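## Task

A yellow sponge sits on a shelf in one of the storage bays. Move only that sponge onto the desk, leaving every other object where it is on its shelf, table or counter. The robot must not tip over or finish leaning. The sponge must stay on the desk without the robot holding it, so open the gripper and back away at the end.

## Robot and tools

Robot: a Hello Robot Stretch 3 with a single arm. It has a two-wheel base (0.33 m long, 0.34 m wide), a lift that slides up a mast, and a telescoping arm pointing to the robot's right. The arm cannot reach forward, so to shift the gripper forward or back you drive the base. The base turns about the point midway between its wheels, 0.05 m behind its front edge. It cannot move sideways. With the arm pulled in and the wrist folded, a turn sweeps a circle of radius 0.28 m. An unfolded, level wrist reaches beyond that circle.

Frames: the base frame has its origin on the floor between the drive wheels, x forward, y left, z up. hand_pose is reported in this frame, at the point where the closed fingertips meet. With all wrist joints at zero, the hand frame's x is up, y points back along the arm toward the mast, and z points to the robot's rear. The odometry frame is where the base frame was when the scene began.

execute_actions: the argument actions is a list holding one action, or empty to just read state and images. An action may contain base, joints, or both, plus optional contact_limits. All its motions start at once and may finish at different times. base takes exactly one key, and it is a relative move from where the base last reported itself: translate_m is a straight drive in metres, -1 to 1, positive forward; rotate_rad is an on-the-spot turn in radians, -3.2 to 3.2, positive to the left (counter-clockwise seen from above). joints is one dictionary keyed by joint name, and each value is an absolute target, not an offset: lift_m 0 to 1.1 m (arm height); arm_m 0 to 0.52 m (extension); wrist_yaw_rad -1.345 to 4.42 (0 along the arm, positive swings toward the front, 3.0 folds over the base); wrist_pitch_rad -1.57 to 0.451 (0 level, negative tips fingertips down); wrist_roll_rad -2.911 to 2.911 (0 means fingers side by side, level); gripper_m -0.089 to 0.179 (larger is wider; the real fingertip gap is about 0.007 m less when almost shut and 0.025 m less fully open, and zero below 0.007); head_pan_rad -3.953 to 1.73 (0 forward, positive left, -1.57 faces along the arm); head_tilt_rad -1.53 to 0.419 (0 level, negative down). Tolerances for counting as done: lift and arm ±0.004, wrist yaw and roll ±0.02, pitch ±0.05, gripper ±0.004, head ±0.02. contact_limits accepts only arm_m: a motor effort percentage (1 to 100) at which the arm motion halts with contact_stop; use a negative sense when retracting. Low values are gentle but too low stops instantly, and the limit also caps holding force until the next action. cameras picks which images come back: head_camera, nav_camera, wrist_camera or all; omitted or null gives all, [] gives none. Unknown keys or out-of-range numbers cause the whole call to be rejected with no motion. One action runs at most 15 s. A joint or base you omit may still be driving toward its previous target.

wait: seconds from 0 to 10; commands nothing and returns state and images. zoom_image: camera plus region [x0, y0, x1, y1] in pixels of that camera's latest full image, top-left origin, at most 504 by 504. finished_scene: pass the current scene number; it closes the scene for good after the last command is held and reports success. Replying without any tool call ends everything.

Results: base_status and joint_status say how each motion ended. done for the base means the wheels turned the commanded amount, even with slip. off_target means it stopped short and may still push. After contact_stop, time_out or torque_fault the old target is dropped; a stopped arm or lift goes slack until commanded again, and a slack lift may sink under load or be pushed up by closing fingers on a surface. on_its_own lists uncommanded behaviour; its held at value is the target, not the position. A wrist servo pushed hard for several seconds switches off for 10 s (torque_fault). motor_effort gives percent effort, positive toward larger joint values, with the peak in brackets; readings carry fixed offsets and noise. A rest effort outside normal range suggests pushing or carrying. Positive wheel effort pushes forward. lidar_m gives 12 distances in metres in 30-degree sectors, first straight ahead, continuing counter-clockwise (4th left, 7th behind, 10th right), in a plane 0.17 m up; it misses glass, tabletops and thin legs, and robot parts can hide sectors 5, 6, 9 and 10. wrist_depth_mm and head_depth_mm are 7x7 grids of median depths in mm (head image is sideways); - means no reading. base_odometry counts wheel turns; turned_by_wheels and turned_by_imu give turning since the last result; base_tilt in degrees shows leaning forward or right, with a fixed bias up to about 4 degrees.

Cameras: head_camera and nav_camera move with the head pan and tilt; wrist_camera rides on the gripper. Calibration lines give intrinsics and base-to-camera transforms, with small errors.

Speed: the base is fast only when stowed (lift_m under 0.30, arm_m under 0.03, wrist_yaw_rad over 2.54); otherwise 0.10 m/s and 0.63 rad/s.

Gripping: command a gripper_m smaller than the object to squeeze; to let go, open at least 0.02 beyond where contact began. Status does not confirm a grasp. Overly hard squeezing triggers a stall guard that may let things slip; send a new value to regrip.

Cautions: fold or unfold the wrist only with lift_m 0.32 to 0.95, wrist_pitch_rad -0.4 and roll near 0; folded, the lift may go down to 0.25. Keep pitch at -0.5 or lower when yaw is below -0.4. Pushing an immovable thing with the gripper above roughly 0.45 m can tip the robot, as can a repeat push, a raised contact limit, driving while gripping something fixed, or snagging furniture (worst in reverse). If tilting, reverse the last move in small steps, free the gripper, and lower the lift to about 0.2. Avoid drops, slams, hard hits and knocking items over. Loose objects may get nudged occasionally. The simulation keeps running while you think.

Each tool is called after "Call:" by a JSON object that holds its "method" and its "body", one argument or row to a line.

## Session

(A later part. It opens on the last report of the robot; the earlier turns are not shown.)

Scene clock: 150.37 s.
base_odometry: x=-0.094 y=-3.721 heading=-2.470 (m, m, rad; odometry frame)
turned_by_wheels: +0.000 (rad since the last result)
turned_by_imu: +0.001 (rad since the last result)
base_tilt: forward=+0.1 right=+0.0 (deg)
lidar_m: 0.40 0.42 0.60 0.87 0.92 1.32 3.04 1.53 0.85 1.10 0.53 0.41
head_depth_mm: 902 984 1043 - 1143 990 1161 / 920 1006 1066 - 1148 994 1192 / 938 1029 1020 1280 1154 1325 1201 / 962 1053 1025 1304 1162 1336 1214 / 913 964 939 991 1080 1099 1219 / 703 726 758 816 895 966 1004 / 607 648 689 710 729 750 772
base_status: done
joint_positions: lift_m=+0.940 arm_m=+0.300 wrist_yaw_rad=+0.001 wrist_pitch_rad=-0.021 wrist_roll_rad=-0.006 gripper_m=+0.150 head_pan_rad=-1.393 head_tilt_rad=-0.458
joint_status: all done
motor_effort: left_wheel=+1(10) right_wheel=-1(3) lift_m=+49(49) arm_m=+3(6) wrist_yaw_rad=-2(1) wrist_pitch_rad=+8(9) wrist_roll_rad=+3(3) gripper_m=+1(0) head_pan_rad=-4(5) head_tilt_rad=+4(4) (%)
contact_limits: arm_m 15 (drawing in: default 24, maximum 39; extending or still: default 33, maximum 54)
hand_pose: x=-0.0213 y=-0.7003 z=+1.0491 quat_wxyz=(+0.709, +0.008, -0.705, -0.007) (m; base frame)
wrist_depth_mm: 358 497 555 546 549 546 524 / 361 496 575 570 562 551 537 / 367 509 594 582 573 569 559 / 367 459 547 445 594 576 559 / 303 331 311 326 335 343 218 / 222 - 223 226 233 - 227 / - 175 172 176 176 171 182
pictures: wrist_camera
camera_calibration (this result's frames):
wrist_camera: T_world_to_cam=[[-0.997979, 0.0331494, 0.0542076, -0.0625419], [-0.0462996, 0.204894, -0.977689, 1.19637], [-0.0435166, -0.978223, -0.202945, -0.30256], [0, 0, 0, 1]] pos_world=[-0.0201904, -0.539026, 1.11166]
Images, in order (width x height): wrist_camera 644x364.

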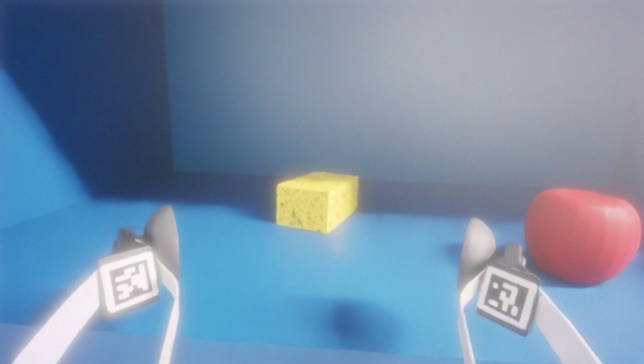

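Call:
{"method": "execute_actions", "body": {
  "actions": [
    {"joints":{"arm_m":0.47,"lift_m":0.932}}
  ],
  "cameras": ["wrist_camera"]
}}

Call:
{"method": "execute_actions", "body": {
  "actions": [
    {"joints":{"gripper_m":0.02}}
  ],
  "cameras": []
}}

Call:
{"method": "execute_actions", "body": {
  "actions": [
    {"joints":{"lift_m":0.965}}
  ],
  "cameras": ["wrist_camera"]
}}

Scene clock: 159.97 s.
base_odometry: x=-0.094 y=-3.721 heading=-2.470 (m, m, rad; odometry frame)
turned_by_wheels: +0.000 (rad since the last result)
turned_by_imu: +0.001 (rad since the last result)
base_tilt: forward=+0.1 right=+0.0 (deg)
lidar_m: 0.40 0.42 0.60 0.87 0.91 1.31 3.00 1.53 0.85 1.09 0.53 0.41
head_depth_mm: 903 982 1044 1204 1140 985 1158 / 922 1007 - 1252 1149 993 1198 / 945 1029 1083 1265 1153 1333 1192 / 962 1053 1024 1304 1161 1333 1213 / 914 966 940 996 1078 1100 1218 / 701 725 755 818 893 966 1001 / 607 648 691 709 729 751 772
base_status: not commanded
joint_positions: lift_m=+0.932 arm_m=+0.470 wrist_yaw_rad=+0.001 wrist_pitch_rad=-0.021 wrist_roll_rad=-0.006 gripper_m=+0.150 head_pan_rad=-1.393 head_tilt_rad=-0.458
joint_status: all done
motor_effort: left_wheel=+2(2) right_wheel=-1(1) lift_m=+37(40) arm_m=+4(4) wrist_yaw_rad=+0(1) wrist_pitch_rad=+8(8) wrist_roll_rad=+3(3) gripper_m=+0(1) head_pan_rad=-3(5) head_tilt_rad=+4(4) (%)
hand_pose: x=-0.0213 y=-0.8703 z=+1.0415 quat_wxyz=(+0.709, +0.008, -0.705, -0.007) (m; base frame)
wrist_depth_mm: 348 406 403 393 390 383 378 / 351 424 418 411 397 394 382 / 358 436 426 426 413 406 398 / 360 444 442 437 433 422 413 / 280 311 293 184 312 350 328 / 212 - 185 160 215 - 223 / - 158 161 158 164 160 170
pictures: wrist_camera
camera_calibration (this result's frames):
wrist_camera: T_world_to_cam=[[-0.997979, 0.0331808, 0.0542015, -0.0564672], [-0.0462914, 0.2048, -0.977709, 1.22371], [-0.0435416, -0.978241, -0.20285, -0.470519], [0, 0, 0, 1]] pos_world=[-0.0201931, -0.709023, 1.10404]
Images, in order (width x height): wrist_camera 644x364.

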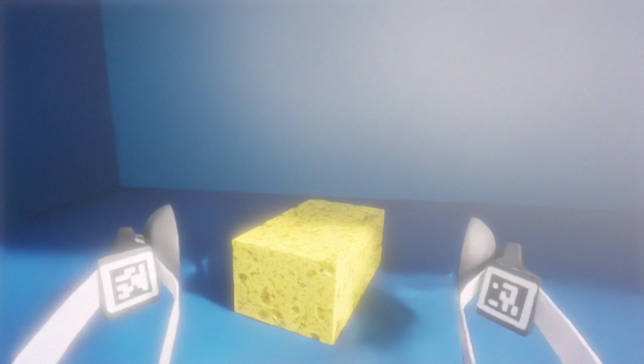

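Scene clock: 161.77 s.
base_odometry: x=-0.094 y=-3.721 heading=-2.470 (m, m, rad; odometry frame)
turned_by_wheels: +0.000 (rad since the last result)
turned_by_imu: +0.000 (rad since the last result)
base_tilt: forward=+0.0 right=+0.0 (deg)
lidar_m: 0.40 0.42 0.60 0.87 0.92 1.31 2.99 1.53 0.85 1.09 0.53 0.41
head_depth_mm: 902 984 1040 1212 1143 986 1159 / 921 1007 - 1254 1148 994 1192 / 940 1029 1048 1265 1155 1331 1195 / 961 1051 1025 1299 1163 1334 1214 / 915 968 939 996 1080 1102 1220 / 703 728 757 813 889 969 1005 / 606 648 688 709 729 748 770
base_status: not commanded
joint_positions: lift_m=+0.932 arm_m=+0.470 wrist_yaw_rad=+0.001 wrist_pitch_rad=-0.019 wrist_roll_rad=-0.006 gripper_m=+0.021 head_pan_rad=-1.393 head_tilt_rad=-0.458
joint_status: all done
motor_effort: left_wheel=+1(1) right_wheel=-1(1) lift_m=+37(37) arm_m=+3(3) wrist_yaw_rad=+0(1) wrist_pitch_rad=+8(8) wrist_roll_rad=+3(3) gripper_m=-19(100) head_pan_rad=-4(3) head_tilt_rad=+4(4) (%)
hand_pose: x=-0.0213 y=-0.8704 z=+1.0420 quat_wxyz=(+0.709, +0.007, -0.705, -0.007) (m; base frame)
wrist_depth_mm: 349 408 403 396 396 382 375 / 350 417 420 410 403 395 388 / 358 436 432 423 411 411 405 / 355 441 441 434 430 423 414 / 282 289 309 186 318 323 331 / 202 206 187 167 - 222 225 / 157 159 162 163 165 169 169
pictures: none
No camera images: the call's "cameras" was empty. Leave "cameras" out to get every camera's image.

Scene clock: 162.87 s.
base_odometry: x=-0.094 y=-3.721 heading=-2.470 (m, m, rad; odometry frame)
turned_by_wheels: +0.000 (rad since the last result)
turned_by_imu: +0.000 (rad since the last result)
base_tilt: forward=+0.0 right=+0.0 (deg)
lidar_m: 0.40 0.42 0.60 0.87 0.92 1.31 3.02 1.53 0.85 1.09 0.53 0.41
head_depth_mm: 904 980 - 1192 1145 987 1156 / 921 1002 - 1237 1143 993 1186 / 942 1028 1007 1260 1155 1332 1199 / 960 1053 1024 1294 1163 1336 1208 / 915 967 943 995 1082 1099 1217 / 702 725 757 817 889 965 1004 / 607 647 688 708 727 750 772
base_status: not commanded
joint_positions: lift_m=+0.965 arm_m=+0.470 wrist_yaw_rad=+0.001 wrist_pitch_rad=-0.019 wrist_roll_rad=-0.006 gripper_m=+0.021 head_pan_rad=-1.393 head_tilt_rad=-0.458
joint_status: all done
motor_effort: left_wheel=+2(2) right_wheel=-1(1) lift_m=+48(49) arm_m=+4(4) wrist_yaw_rad=-2(1) wrist_pitch_rad=+8(8) wrist_roll_rad=+3(3) gripper_m=-19(16) head_pan_rad=-4(3) head_tilt_rad=+4(4) (%)
hand_pose: x=-0.0213 y=-0.8704 z=+1.0745 quat_wxyz=(+0.709, +0.007, -0.705, -0.007) (m; base frame)
wrist_depth_mm: 348 403 405 391 384 383 377 / 359 415 413 409 396 399 386 / 354 436 427 424 417 409 394 / 360 447 449 432 432 421 411 / 342 372 393 187 410 411 424 / 258 265 239 167 - 281 288 / 202 203 206 200 211 216 217
pictures: wrist_camera
camera_calibration (this result's frames):
wrist_camera: T_world_to_cam=[[-0.997979, 0.0332579, 0.0541515, -0.0581325], [-0.0462907, 0.203365, -0.978008, 1.25504], [-0.043539, -0.978538, -0.201414, -0.465671], [0, 0, 0, 1]] pos_world=[-0.0201929, -0.708975, 1.1368]
Images, in order (width x height): wrist_camera 644x364.

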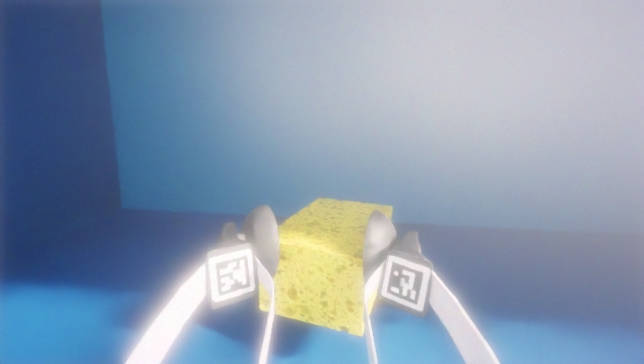

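Call:
{"method": "execute_actions", "body": {
  "actions": [
    {"joints":{"arm_m":0}}
  ],
  "cameras": []
}}

Call:
{"method": "execute_actions", "body": {
  "actions": [
    {"base":{"translate_m":-1.0},"joints":{"head_pan_rad":-3.3,"head_tilt_rad":-0.6}}
  ],
  "cameras": []
}}

Call:
{"method": "execute_actions", "body": {
  "actions": [
    {"base":{"translate_m":-0.8}}
  ],
  "cameras": ["nav_camera","head_camera"]
}}

Scene clock: 179.87 s.
base_odometry: x=-0.094 y=-3.721 heading=-2.470 (m, m, rad; odometry frame)
turned_by_wheels: +0.000 (rad since the last result)
turned_by_imu: +0.001 (rad since the last result)
base_tilt: forward=+0.0 right=+0.0 (deg)
lidar_m: 0.40 0.42 0.60 0.86 0.92 1.31 2.99 1.54 0.85 1.09 0.53 0.41
head_depth_mm: 905 986 991 742 - - - / 922 1005 1001 472 - - - / 942 1028 1016 761 1159 1330 1195 / 963 1054 1027 1299 1164 1341 1217 / 915 968 941 995 1081 1102 1221 / 702 724 758 817 889 967 1004 / 607 648 691 709 728 750 772
base_status: not commanded
joint_positions: lift_m=+0.965 arm_m=+0.000 wrist_yaw_rad=+0.000 wrist_pitch_rad=-0.020 wrist_roll_rad=-0.006 gripper_m=+0.021 head_pan_rad=-1.393 head_tilt_rad=-0.458
joint_status: all done
motor_effort: left_wheel=+2(1) right_wheel=-1(1) lift_m=+48(49) arm_m=-3(6) wrist_yaw_rad=+0(1) wrist_pitch_rad=+8(8) wrist_roll_rad=+3(3) gripper_m=-17(18) head_pan_rad=-5(3) head_tilt_rad=+5(4) (%)
hand_pose: x=-0.0213 y=-0.4010 z=+1.0744 quat_wxyz=(+0.709, +0.007, -0.705, -0.007) (m; base frame)
wrist_depth_mm: 418 525 816 828 817 804 596 / 428 530 882 848 839 806 593 / 439 536 872 874 867 869 591 / 438 513 673 711 629 658 580 / 442 490 613 186 493 455 473 / 446 547 907 167 - 864 581 / 449 540 803 822 858 808 566
pictures: none
No camera images: the call's "cameras" was empty. Leave "cameras" out to get every camera's image.

Scene clock: 190.97 s.
base_odometry: x=+0.688 y=-3.098 heading=-2.469 (m, m, rad; odometry frame)
turned_by_wheels: +0.000 (rad since the last result)
turned_by_imu: -0.004 (rad since the last result)
base_tilt: forward=+0.0 right=+0.0 (deg)
lidar_m: 1.40 1.25 0.95 0.93 0.97 0.91 1.98 2.03 0.77 1.09 0.75 1.43
head_depth_mm: 1852 1941 - - - - - / 2064 2285 2562 - - - - / 2021 1967 2523 - - - - / 2023 2255 2527 - - - - / 1995 2237 2400 - 1671 - - / 1971 2197 2399 2203 1730 - - / 1949 1878 2452 2201 1734 - -
base_status: done
joint_positions: lift_m=+0.965 arm_m=+0.000 wrist_yaw_rad=+0.000 wrist_pitch_rad=-0.020 wrist_roll_rad=-0.006 gripper_m=+0.021 head_pan_rad=-3.293 head_tilt_rad=-0.593
joint_status: all done
motor_effort: left_wheel=+3(5) right_wheel=-2(6) lift_m=+49(49) arm_m=-4(4) wrist_yaw_rad=-1(0) wrist_pitch_rad=+8(8) wrist_roll_rad=+3(3) gripper_m=-17(19) head_pan_rad=-4(50) head_tilt_rad=-3(19) (%)
hand_pose: x=-0.0213 y=-0.4010 z=+1.0744 quat_wxyz=(+0.709, +0.007, -0.705, -0.007) (m; base frame)
wrist_depth_mm: 441 631 782 762 768 731 518 / 435 628 782 815 790 781 523 / 444 642 846 811 809 788 516 / 455 575 656 712 725 681 510 / 436 442 421 186 412 423 432 / 472 654 917 166 - 779 479 / 474 637 873 810 862 701 499
pictures: none
No camera images: the call's "cameras" was empty. Leave "cameras" out to get every camera's image.

Scene clock: 200.07 s.
base_odometry: x=+1.314 y=-2.600 heading=-2.469 (m, m, rad; odometry frame)
turned_by_wheels: +0.000 (rad since the last result)
turned_by_imu: -0.003 (rad since the last result)
base_tilt: forward=+0.1 right=+0.0 (deg)
lidar_m: 2.19 1.31 0.99 0.56 0.58 1.28 0.93 1.28 2.36 1.07 0.68 1.34
head_depth_mm: 1382 1371 - - - - - / 1366 1266 885 - - - - / 1349 1285 865 - - - - / 1334 1304 896 - - - - / 1310 1317 910 - 1650 - - / 1290 1340 915 1753 1732 - - / 1275 1347 927 1842 1734 - -
base_status: done
joint_positions: lift_m=+0.965 arm_m=+0.000 wrist_yaw_rad=+0.000 wrist_pitch_rad=-0.020 wrist_roll_rad=-0.006 gripper_m=+0.021 head_pan_rad=-3.293 head_tilt_rad=-0.593
joint_status: not commanded
motor_effort: left_wheel=+4(5) right_wheel=-3(6) lift_m=+49(49) arm_m=-4(4) wrist_yaw_rad=+0(1) wrist_pitch_rad=+8(8) wrist_roll_rad=+3(3) gripper_m=-18(19) head_pan_rad=-4(4) head_tilt_rad=-3(3) (%)
hand_pose: x=-0.0213 y=-0.4010 z=+1.0744 quat_wxyz=(+0.709, +0.007, -0.705, -0.007) (m; base frame)
wrist_depth_mm: 368 519 - - - - - / 363 526 - - - - - / 368 521 - - - - - / 380 523 - - - - - / 387 541 808 186 - - - / 419 543 - 167 - - - / 429 512 - - - - -
pictures: head_camera (sideways: a quarter turn clockwise sets it upright), nav_camera (sideways: a quarter turn counterclockwise sets it upright)
camera_calibration (this result's frames):
head_camera: T_world_to_cam=[[0.58653, -0.143065, -0.797192, 1.05676], [-0.217629, -0.975916, 0.01502, -0.0200507], [-0.780141, 0.164682, -0.603539, 0.750844], [0, 0, 0, 1]] pos_world=[-0.0384182, 0.00796652, 1.2959]
nav_camera: T_world_to_cam=[[-0.58898, 0.0623031, 0.805743, -1.00666], [0.117749, 0.993, 0.00928925, 0.039145], [-0.799524, 0.100347, -0.592193, 0.730611], [0, 0, 0, 1]] pos_world=[-0.0133691, -0.0494673, 1.2434]
Images, in order (width x height): head_camera 896x504, nav_camera 672x504.

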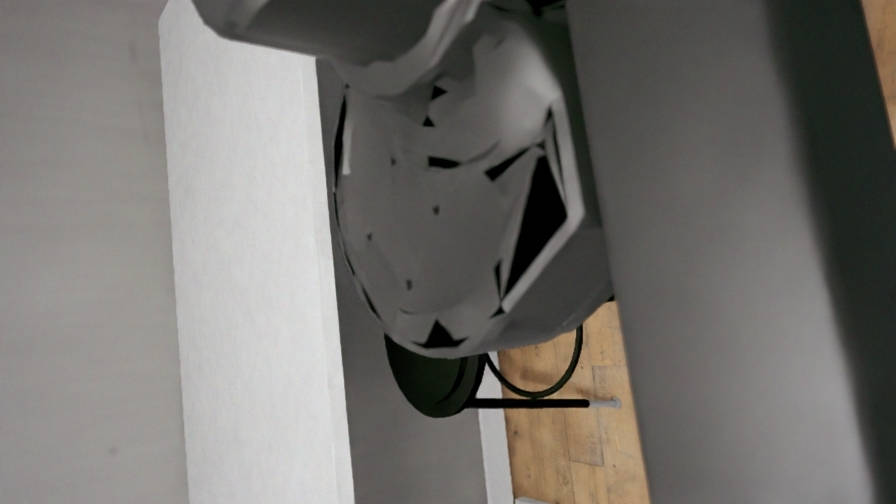

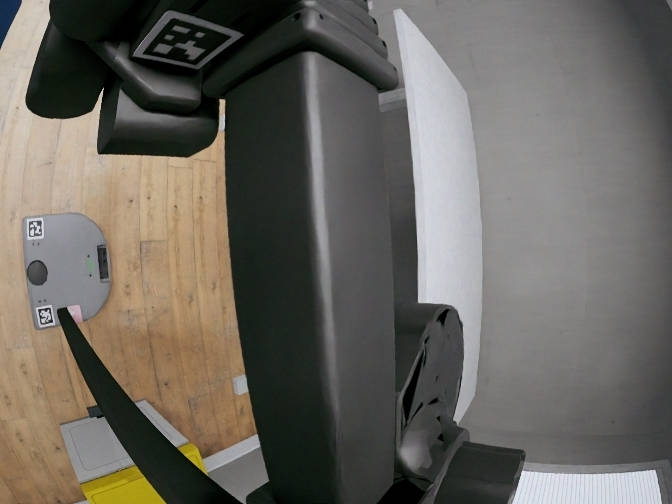

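Call:
{"method": "execute_actions", "body": {
  "actions": [
    {"base":{"translate_m":-0.5}}
  ],
  "cameras": []
}}

Call:
{"method": "execute_actions", "body": {
  "actions": [
    {"base":{"rotate_rad":-1.6},"joints":{"head_pan_rad":-1.57,"head_tilt_rad":-0.8}}
  ],
  "cameras": []
}}

Call:
{"method": "execute_actions", "body": {
  "actions": [
    {"joints":{"arm_m":0.42,"lift_m":0.8}}
  ],
  "cameras": ["head_camera","wrist_camera"]
}}

Scene clock: 212.83 s.
base_odometry: x=+1.705 y=-2.289 heading=-2.469 (m, m, rad; odometry frame)
turned_by_wheels: +0.000 (rad since the last result)
turned_by_imu: -0.001 (rad since the last result)
base_tilt: forward=+0.0 right=+0.0 (deg)
lidar_m: 2.70 0.80 0.59 0.67 0.89 0.71 0.43 0.65 1.61 3.42 1.12 1.01
head_depth_mm: 934 1030 - - - - - / 919 1018 835 - - - - / 909 1014 866 - - - - / 893 1001 848 - - - - / 886 986 809 - 441 - - / 871 973 814 586 458 - - / 862 955 819 589 458 - -
base_status: done
joint_positions: lift_m=+0.965 arm_m=+0.000 wrist_yaw_rad=+0.000 wrist_pitch_rad=-0.020 wrist_roll_rad=-0.006 gripper_m=+0.021 head_pan_rad=-3.293 head_tilt_rad=-0.593
joint_status: not commanded
motor_effort: left_wheel=+4(6) right_wheel=-2(8) lift_m=+49(49) arm_m=-4(4) wrist_yaw_rad=+0(0) wrist_pitch_rad=+8(8) wrist_roll_rad=+3(3) gripper_m=-19(19) head_pan_rad=-5(4) head_tilt_rad=-4(3) (%)
hand_pose: x=-0.0213 y=-0.4010 z=+1.0744 quat_wxyz=(+0.709, +0.007, -0.705, -0.007) (m; base frame)
wrist_depth_mm: - - - - - - - / - - - - - - - / - - - - - - - / - - - - - - - / - - - 186 - - - / - - - 168 - - 369 / - - - - - - -
pictures: none
No camera images: the call's "cameras" was empty. Leave "cameras" out to get every camera's image.

Scene clock: 216.30 s.
base_odometry: x=+1.705 y=-2.289 heading=+2.214 (m, m, rad; odometry frame)
turned_by_wheels: -1.600 (rad since the last result)
turned_by_imu: -1.573 (rad since the last result)
base_tilt: forward=+0.0 right=+0.0 (deg)
lidar_m: 3.43 1.15 1.00 2.69 1.38 0.59 0.61 0.89 0.71 0.43 0.65 1.56
head_depth_mm: 902 714 588 - - - 1110 / 905 715 570 - - 1241 1114 / 902 719 - - - 1222 1112 / 901 723 - - 869 1247 1119 / 897 726 558 454 1109 1272 1118 / 895 728 560 455 1412 1275 1119 / 891 734 563 457 1418 1279 1129
base_status: done
joint_positions: lift_m=+0.965 arm_m=+0.000 wrist_yaw_rad=+0.000 wrist_pitch_rad=-0.020 wrist_roll_rad=-0.006 gripper_m=+0.021 head_pan_rad=-1.577 head_tilt_rad=-0.790
joint_status: all done
motor_effort: left_wheel=+4(12) right_wheel=-3(8) lift_m=+48(49) arm_m=-4(4) wrist_yaw_rad=+0(1) wrist_pitch_rad=+8(8) wrist_roll_rad=+3(3) gripper_m=-18(19) head_pan_rad=+5(53) head_tilt_rad=-5(20) (%)
hand_pose: x=-0.0213 y=-0.4010 z=+1.0744 quat_wxyz=(+0.709, +0.007, -0.705, -0.007) (m; base frame)
wrist_depth_mm: 786 778 771 768 776 764 760 / 798 809 785 780 769 780 769 / 831 831 808 826 816 810 813 / 772 811 829 824 831 815 829 / 470 478 510 186 527 529 540 / 334 342 309 167 - 363 375 / 257 262 264 256 274 277 281
pictures: none
No camera images: the call's "cameras" was empty. Leave "cameras" out to get every camera's image.

Scene clock: 220.60 s.
base_odometry: x=+1.705 y=-2.289 heading=+2.214 (m, m, rad; odometry frame)
turned_by_wheels: +0.000 (rad since the last result)
turned_by_imu: +0.010 (rad since the last result)
base_tilt: forward=+0.0 right=+0.0 (deg)
lidar_m: 3.45 1.14 1.00 2.69 1.38 0.59 0.63 0.89 0.71 0.43 0.65 1.58
head_depth_mm: 897 708 - - 1425 1262 1112 / 903 - 534 449 1430 1260 1115 / 903 - 552 451 1197 1263 1116 / 900 - 554 452 864 1243 1116 / 900 722 557 453 1118 1265 1115 / 900 725 559 454 1443 1274 1120 / 897 729 561 456 1444 1272 1125
base_status: not commanded
joint_positions: lift_m=+0.882 arm_m=+0.420 wrist_yaw_rad=-0.001 wrist_pitch_rad=+0.010 wrist_roll_rad=-0.010 gripper_m=+0.021 head_pan_rad=-1.576 head_tilt_rad=-0.793
joint_status: lift_m contact_stop (moved -0.082 of -0.165); the others done
on_its_own: lift_m is slack since a contact_stop, until your next command for it (your +0.800 is given up)
motor_effort: left_wheel=+2(26) right_wheel=-1(7) lift_m=+43(42) arm_m=+5(12) wrist_yaw_rad=+1(6) wrist_pitch_rad=-4(36) wrist_roll_rad=+4(12) gripper_m=-19(19) head_pan_rad=+4(5) head_tilt_rad=-3(5) (%)
hand_pose: x=-0.0216 y=-0.8210 z=+0.9994 quat_wxyz=(+0.711, -0.003, -0.703, +0.003) (m; base frame)
wrist_depth_mm: 389 387 388 382 379 374 374 / 406 402 399 392 388 383 385 / 414 411 411 412 403 401 392 / 423 429 414 415 416 411 405 / 291 299 320 185 331 338 348 / 201 205 186 166 - 225 228 / 155 156 159 161 164 169 169
pictures: head_camera (sideways: a quarter turn clockwise sets it upright), wrist_camera
camera_calibration (this result's frames):
head_camera: T_world_to_cam=[[0.056819, 0.74744, -0.661895, 0.883655], [0.997202, -0.0747393, 0.00120391, -0.00947207], [-0.0485697, -0.660112, -0.749596, 0.936355], [0, 0, 0, 1]] pos_world=[0.00471565, -0.0430888, 1.28679]
wrist_camera: T_world_to_cam=[[-0.99773, 0.0361077, 0.0568338, -0.0563703], [-0.0496677, 0.175252, -0.98327, 1.15366], [-0.0454639, -0.983861, -0.173061, -0.465252], [0, 0, 0, 1]] pos_world=[-0.0200949, -0.65789, 1.05705]
Images, in order (width x height): head_camera 896x504, wrist_camera 644x364.

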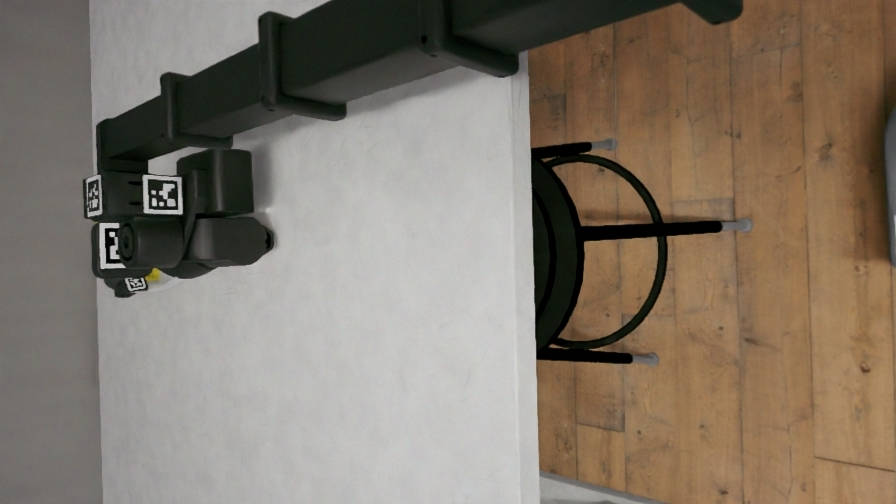

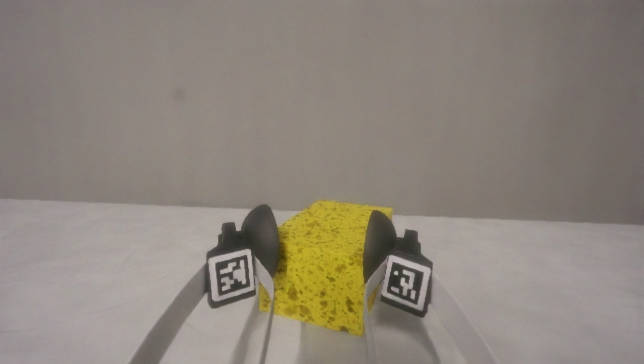

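Call:
{"method": "execute_actions", "body": {
  "actions": [
    {"joints":{"lift_m":0.892}}
  ],
  "cameras": []
}}

Call:
{"method": "execute_actions", "body": {
  "actions": [
    {"joints":{"gripper_m":0.15}}
  ],
  "cameras": []
}}

Call:
{"method": "execute_actions", "body": {
  "actions": [
    {"joints":{"lift_m":1.0}}
  ],
  "cameras": []
}}

Call:
{"method": "execute_actions", "body": {
  "actions": [
    {"joints":{"arm_m":0}}
  ],
  "cameras": ["head_camera","wrist_camera"]
}}

Scene clock: 230.87 s.
base_odometry: x=+1.705 y=-2.289 heading=+2.214 (m, m, rad; odometry frame)
turned_by_wheels: +0.000 (rad since the last result)
turned_by_imu: +0.001 (rad since the last result)
base_tilt: forward=+0.1 right=+0.0 (deg)
lidar_m: 3.45 1.14 1.01 2.69 1.37 0.59 0.63 0.89 0.71 0.43 0.65 1.58
head_depth_mm: 893 737 - - 1425 1262 1110 / 900 - 534 449 1431 1265 1115 / 900 - 553 450 1201 1265 1111 / 903 - 554 452 865 1241 1113 / 901 722 556 453 1119 1265 1120 / 897 724 559 454 1443 1269 1121 / 896 727 560 456 1407 1275 1122
base_status: not commanded
joint_positions: lift_m=+0.892 arm_m=+0.420 wrist_yaw_rad=-0.001 wrist_pitch_rad=-0.018 wrist_roll_rad=-0.007 gripper_m=+0.021 head_pan_rad=-1.576 head_tilt_rad=-0.793
joint_status: all done
motor_effort: left_wheel=+2(2) right_wheel=-1(1) lift_m=+49(51) arm_m=+4(5) wrist_yaw_rad=+1(1) wrist_pitch_rad=+7(7) wrist_roll_rad=+3(4) gripper_m=-18(18) head_pan_rad=+3(3) head_tilt_rad=-3(3) (%)
hand_pose: x=-0.0216 y=-0.8204 z=+1.0018 quat_wxyz=(+0.710, +0.007, -0.704, -0.007) (m; base frame)
wrist_depth_mm: 389 382 381 376 378 372 371 / 402 399 395 395 386 390 381 / 414 407 410 405 400 399 391 / 429 421 416 408 410 410 411 / 285 292 309 186 317 322 332 / 202 206 189 167 - 221 226 / 157 159 161 163 166 169 170
pictures: none
No camera images: the call's "cameras" was empty. Leave "cameras" out to get every camera's image.

Scene clock: 232.67 s.
base_odometry: x=+1.705 y=-2.289 heading=+2.214 (m, m, rad; odometry frame)
turned_by_wheels: +0.000 (rad since the last result)
turned_by_imu: +0.000 (rad since the last result)
base_tilt: forward=+0.1 right=+0.0 (deg)
lidar_m: 3.43 1.14 1.00 2.70 1.37 0.59 0.63 0.89 0.71 0.43 0.65 1.58
head_depth_mm: 893 737 - - 1424 1261 1110 / 902 - 533 449 1428 1265 1116 / 904 - 554 450 1203 1264 1114 / 903 - 554 452 864 1244 1114 / 901 720 556 453 1121 1267 1115 / 899 725 558 454 1441 1277 1121 / 900 729 562 456 1420 1284 1119
base_status: not commanded
joint_positions: lift_m=+0.892 arm_m=+0.420 wrist_yaw_rad=-0.001 wrist_pitch_rad=-0.018 wrist_roll_rad=-0.007 gripper_m=+0.150 head_pan_rad=-1.576 head_tilt_rad=-0.793
joint_status: all done
motor_effort: left_wheel=+2(2) right_wheel=-1(1) lift_m=+49(49) arm_m=+4(4) wrist_yaw_rad=+1(1) wrist_pitch_rad=+7(7) wrist_roll_rad=+3(3) gripper_m=+0(100) head_pan_rad=+3(3) head_tilt_rad=-3(4) (%)
hand_pose: x=-0.0216 y=-0.8204 z=+1.0018 quat_wxyz=(+0.710, +0.007, -0.704, -0.007) (m; base frame)
wrist_depth_mm: 390 387 380 376 374 370 369 / 396 397 396 389 386 382 384 / 414 411 410 406 400 397 396 / 424 424 428 419 408 407 407 / 285 315 299 185 290 354 332 / 212 - 209 166 217 - 226 / - 159 161 164 167 163 171
pictures: none
No camera images: the call's "cameras" was empty. Leave "cameras" out to get every camera's image.

Scene clock: 234.47 s.
base_odometry: x=+1.705 y=-2.289 heading=+2.214 (m, m, rad; odometry frame)
turned_by_wheels: +0.000 (rad since the last result)
turned_by_imu: +0.000 (rad since the last result)
base_tilt: forward=+0.1 right=+0.0 (deg)
lidar_m: 3.42 1.14 1.00 2.69 1.37 0.59 0.63 0.89 0.71 0.43 0.65 1.58
head_depth_mm: - 679 548 448 1423 1264 1112 / 903 712 549 449 1422 1261 1108 / - 714 552 451 1202 1260 1116 / - 715 554 452 867 1251 1115 / 916 720 557 453 1122 1270 1121 / 899 726 558 455 1439 1278 1119 / 900 727 561 456 1411 1276 1121
base_status: not commanded
joint_positions: lift_m=+1.000 arm_m=+0.420 wrist_yaw_rad=-0.001 wrist_pitch_rad=-0.018 wrist_roll_rad=-0.007 gripper_m=+0.150 head_pan_rad=-1.576 head_tilt_rad=-0.793
joint_status: all done
motor_effort: left_wheel=+2(2) right_wheel=-1(1) lift_m=+48(49) arm_m=+4(4) wrist_yaw_rad=+1(1) wrist_pitch_rad=+7(7) wrist_roll_rad=+3(3) gripper_m=+0(1) head_pan_rad=+2(3) head_tilt_rad=-4(4) (%)
hand_pose: x=-0.0216 y=-0.8204 z=+1.1098 quat_wxyz=(+0.710, +0.007, -0.704, -0.007) (m; base frame)
wrist_depth_mm: 387 386 380 378 375 375 368 / 400 397 392 393 388 383 379 / 412 411 405 405 397 395 397 / 433 420 425 418 413 411 407 / 443 442 437 437 425 426 425 / 393 - 406 414 437 - 432 / 309 312 316 265 322 314 333
pictures: none
No camera images: the call's "cameras" was empty. Leave "cameras" out to get every camera's image.

Scene clock: 238.77 s.
base_odometry: x=+1.705 y=-2.289 heading=+2.214 (m, m, rad; odometry frame)
turned_by_wheels: +0.000 (rad since the last result)
turned_by_imu: +0.001 (rad since the last result)
base_tilt: forward=+0.1 right=+0.0 (deg)
lidar_m: 3.45 1.14 1.00 2.70 1.37 0.59 0.63 0.89 0.71 0.43 0.65 1.58
head_depth_mm: 894 774 - - - 1213 1109 / 900 776 - - - 1260 1116 / 903 800 - - - 1256 1112 / 882 753 - 440 868 1245 1114 / 899 754 557 453 1121 1271 1120 / 900 757 559 455 1441 1277 1124 / 898 731 561 456 1438 1280 1120
base_status: not commanded
joint_positions: lift_m=+1.000 arm_m=+0.000 wrist_yaw_rad=-0.001 wrist_pitch_rad=-0.018 wrist_roll_rad=-0.006 gripper_m=+0.150 head_pan_rad=-1.576 head_tilt_rad=-0.793
joint_status: all done
motor_effort: left_wheel=+2(2) right_wheel=-1(1) lift_m=+49(48) arm_m=-4(8) wrist_yaw_rad=+0(1) wrist_pitch_rad=+7(7) wrist_roll_rad=+3(3) gripper_m=+1(1) head_pan_rad=+4(3) head_tilt_rad=-3(3) (%)
hand_pose: x=-0.0216 y=-0.4010 z=+1.1098 quat_wxyz=(+0.710, +0.007, -0.705, -0.007) (m; base frame)
wrist_depth_mm: 784 788 784 741 753 748 750 / 787 788 798 779 774 757 780 / 817 819 790 821 815 787 790 / 838 847 853 827 833 857 831 / 553 610 593 593 619 707 659 / 400 - 408 420 420 - 436 / 306 310 317 320 324 317 334
pictures: head_camera (sideways: a quarter turn clockwise sets it upright), wrist_camera
camera_calibration (this result's frames):
head_camera: T_world_to_cam=[[0.056819, 0.74744, -0.661895, 0.883655], [0.997202, -0.0747393, 0.0012039, -0.00947205], [-0.0485697, -0.660111, -0.749596, 0.936355], [0, 0, 0, 1]] pos_world=[0.00471565, -0.0430888, 1.28679]
wrist_camera: T_world_to_cam=[[-0.997913, 0.0345756, 0.0545302, -0.075867], [-0.0464367, 0.202477, -0.978185, 1.19391], [-0.0448625, -0.978676, -0.200449, -0.000473435], [0, 0, 0, 1]] pos_world=[-0.0202888, -0.239579, 1.1719]
Images, in order (width x height): head_camera 896x504, wrist_camera 644x364.

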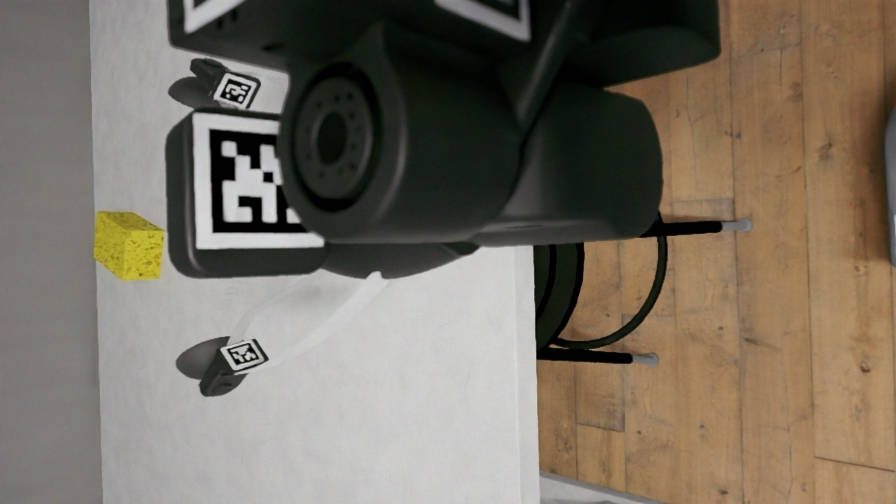

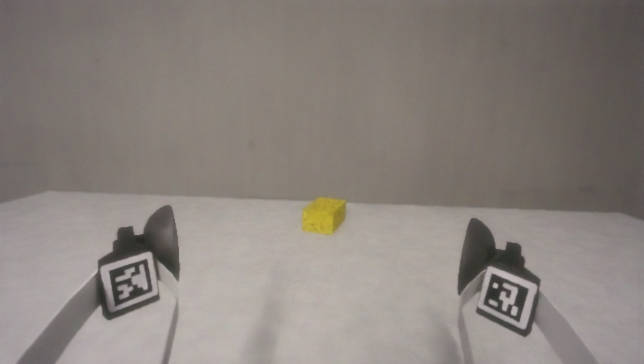

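Call:
{"method": "finished_scene", "body": {
  "scene": 2
}}

The scene is finished: the task was done.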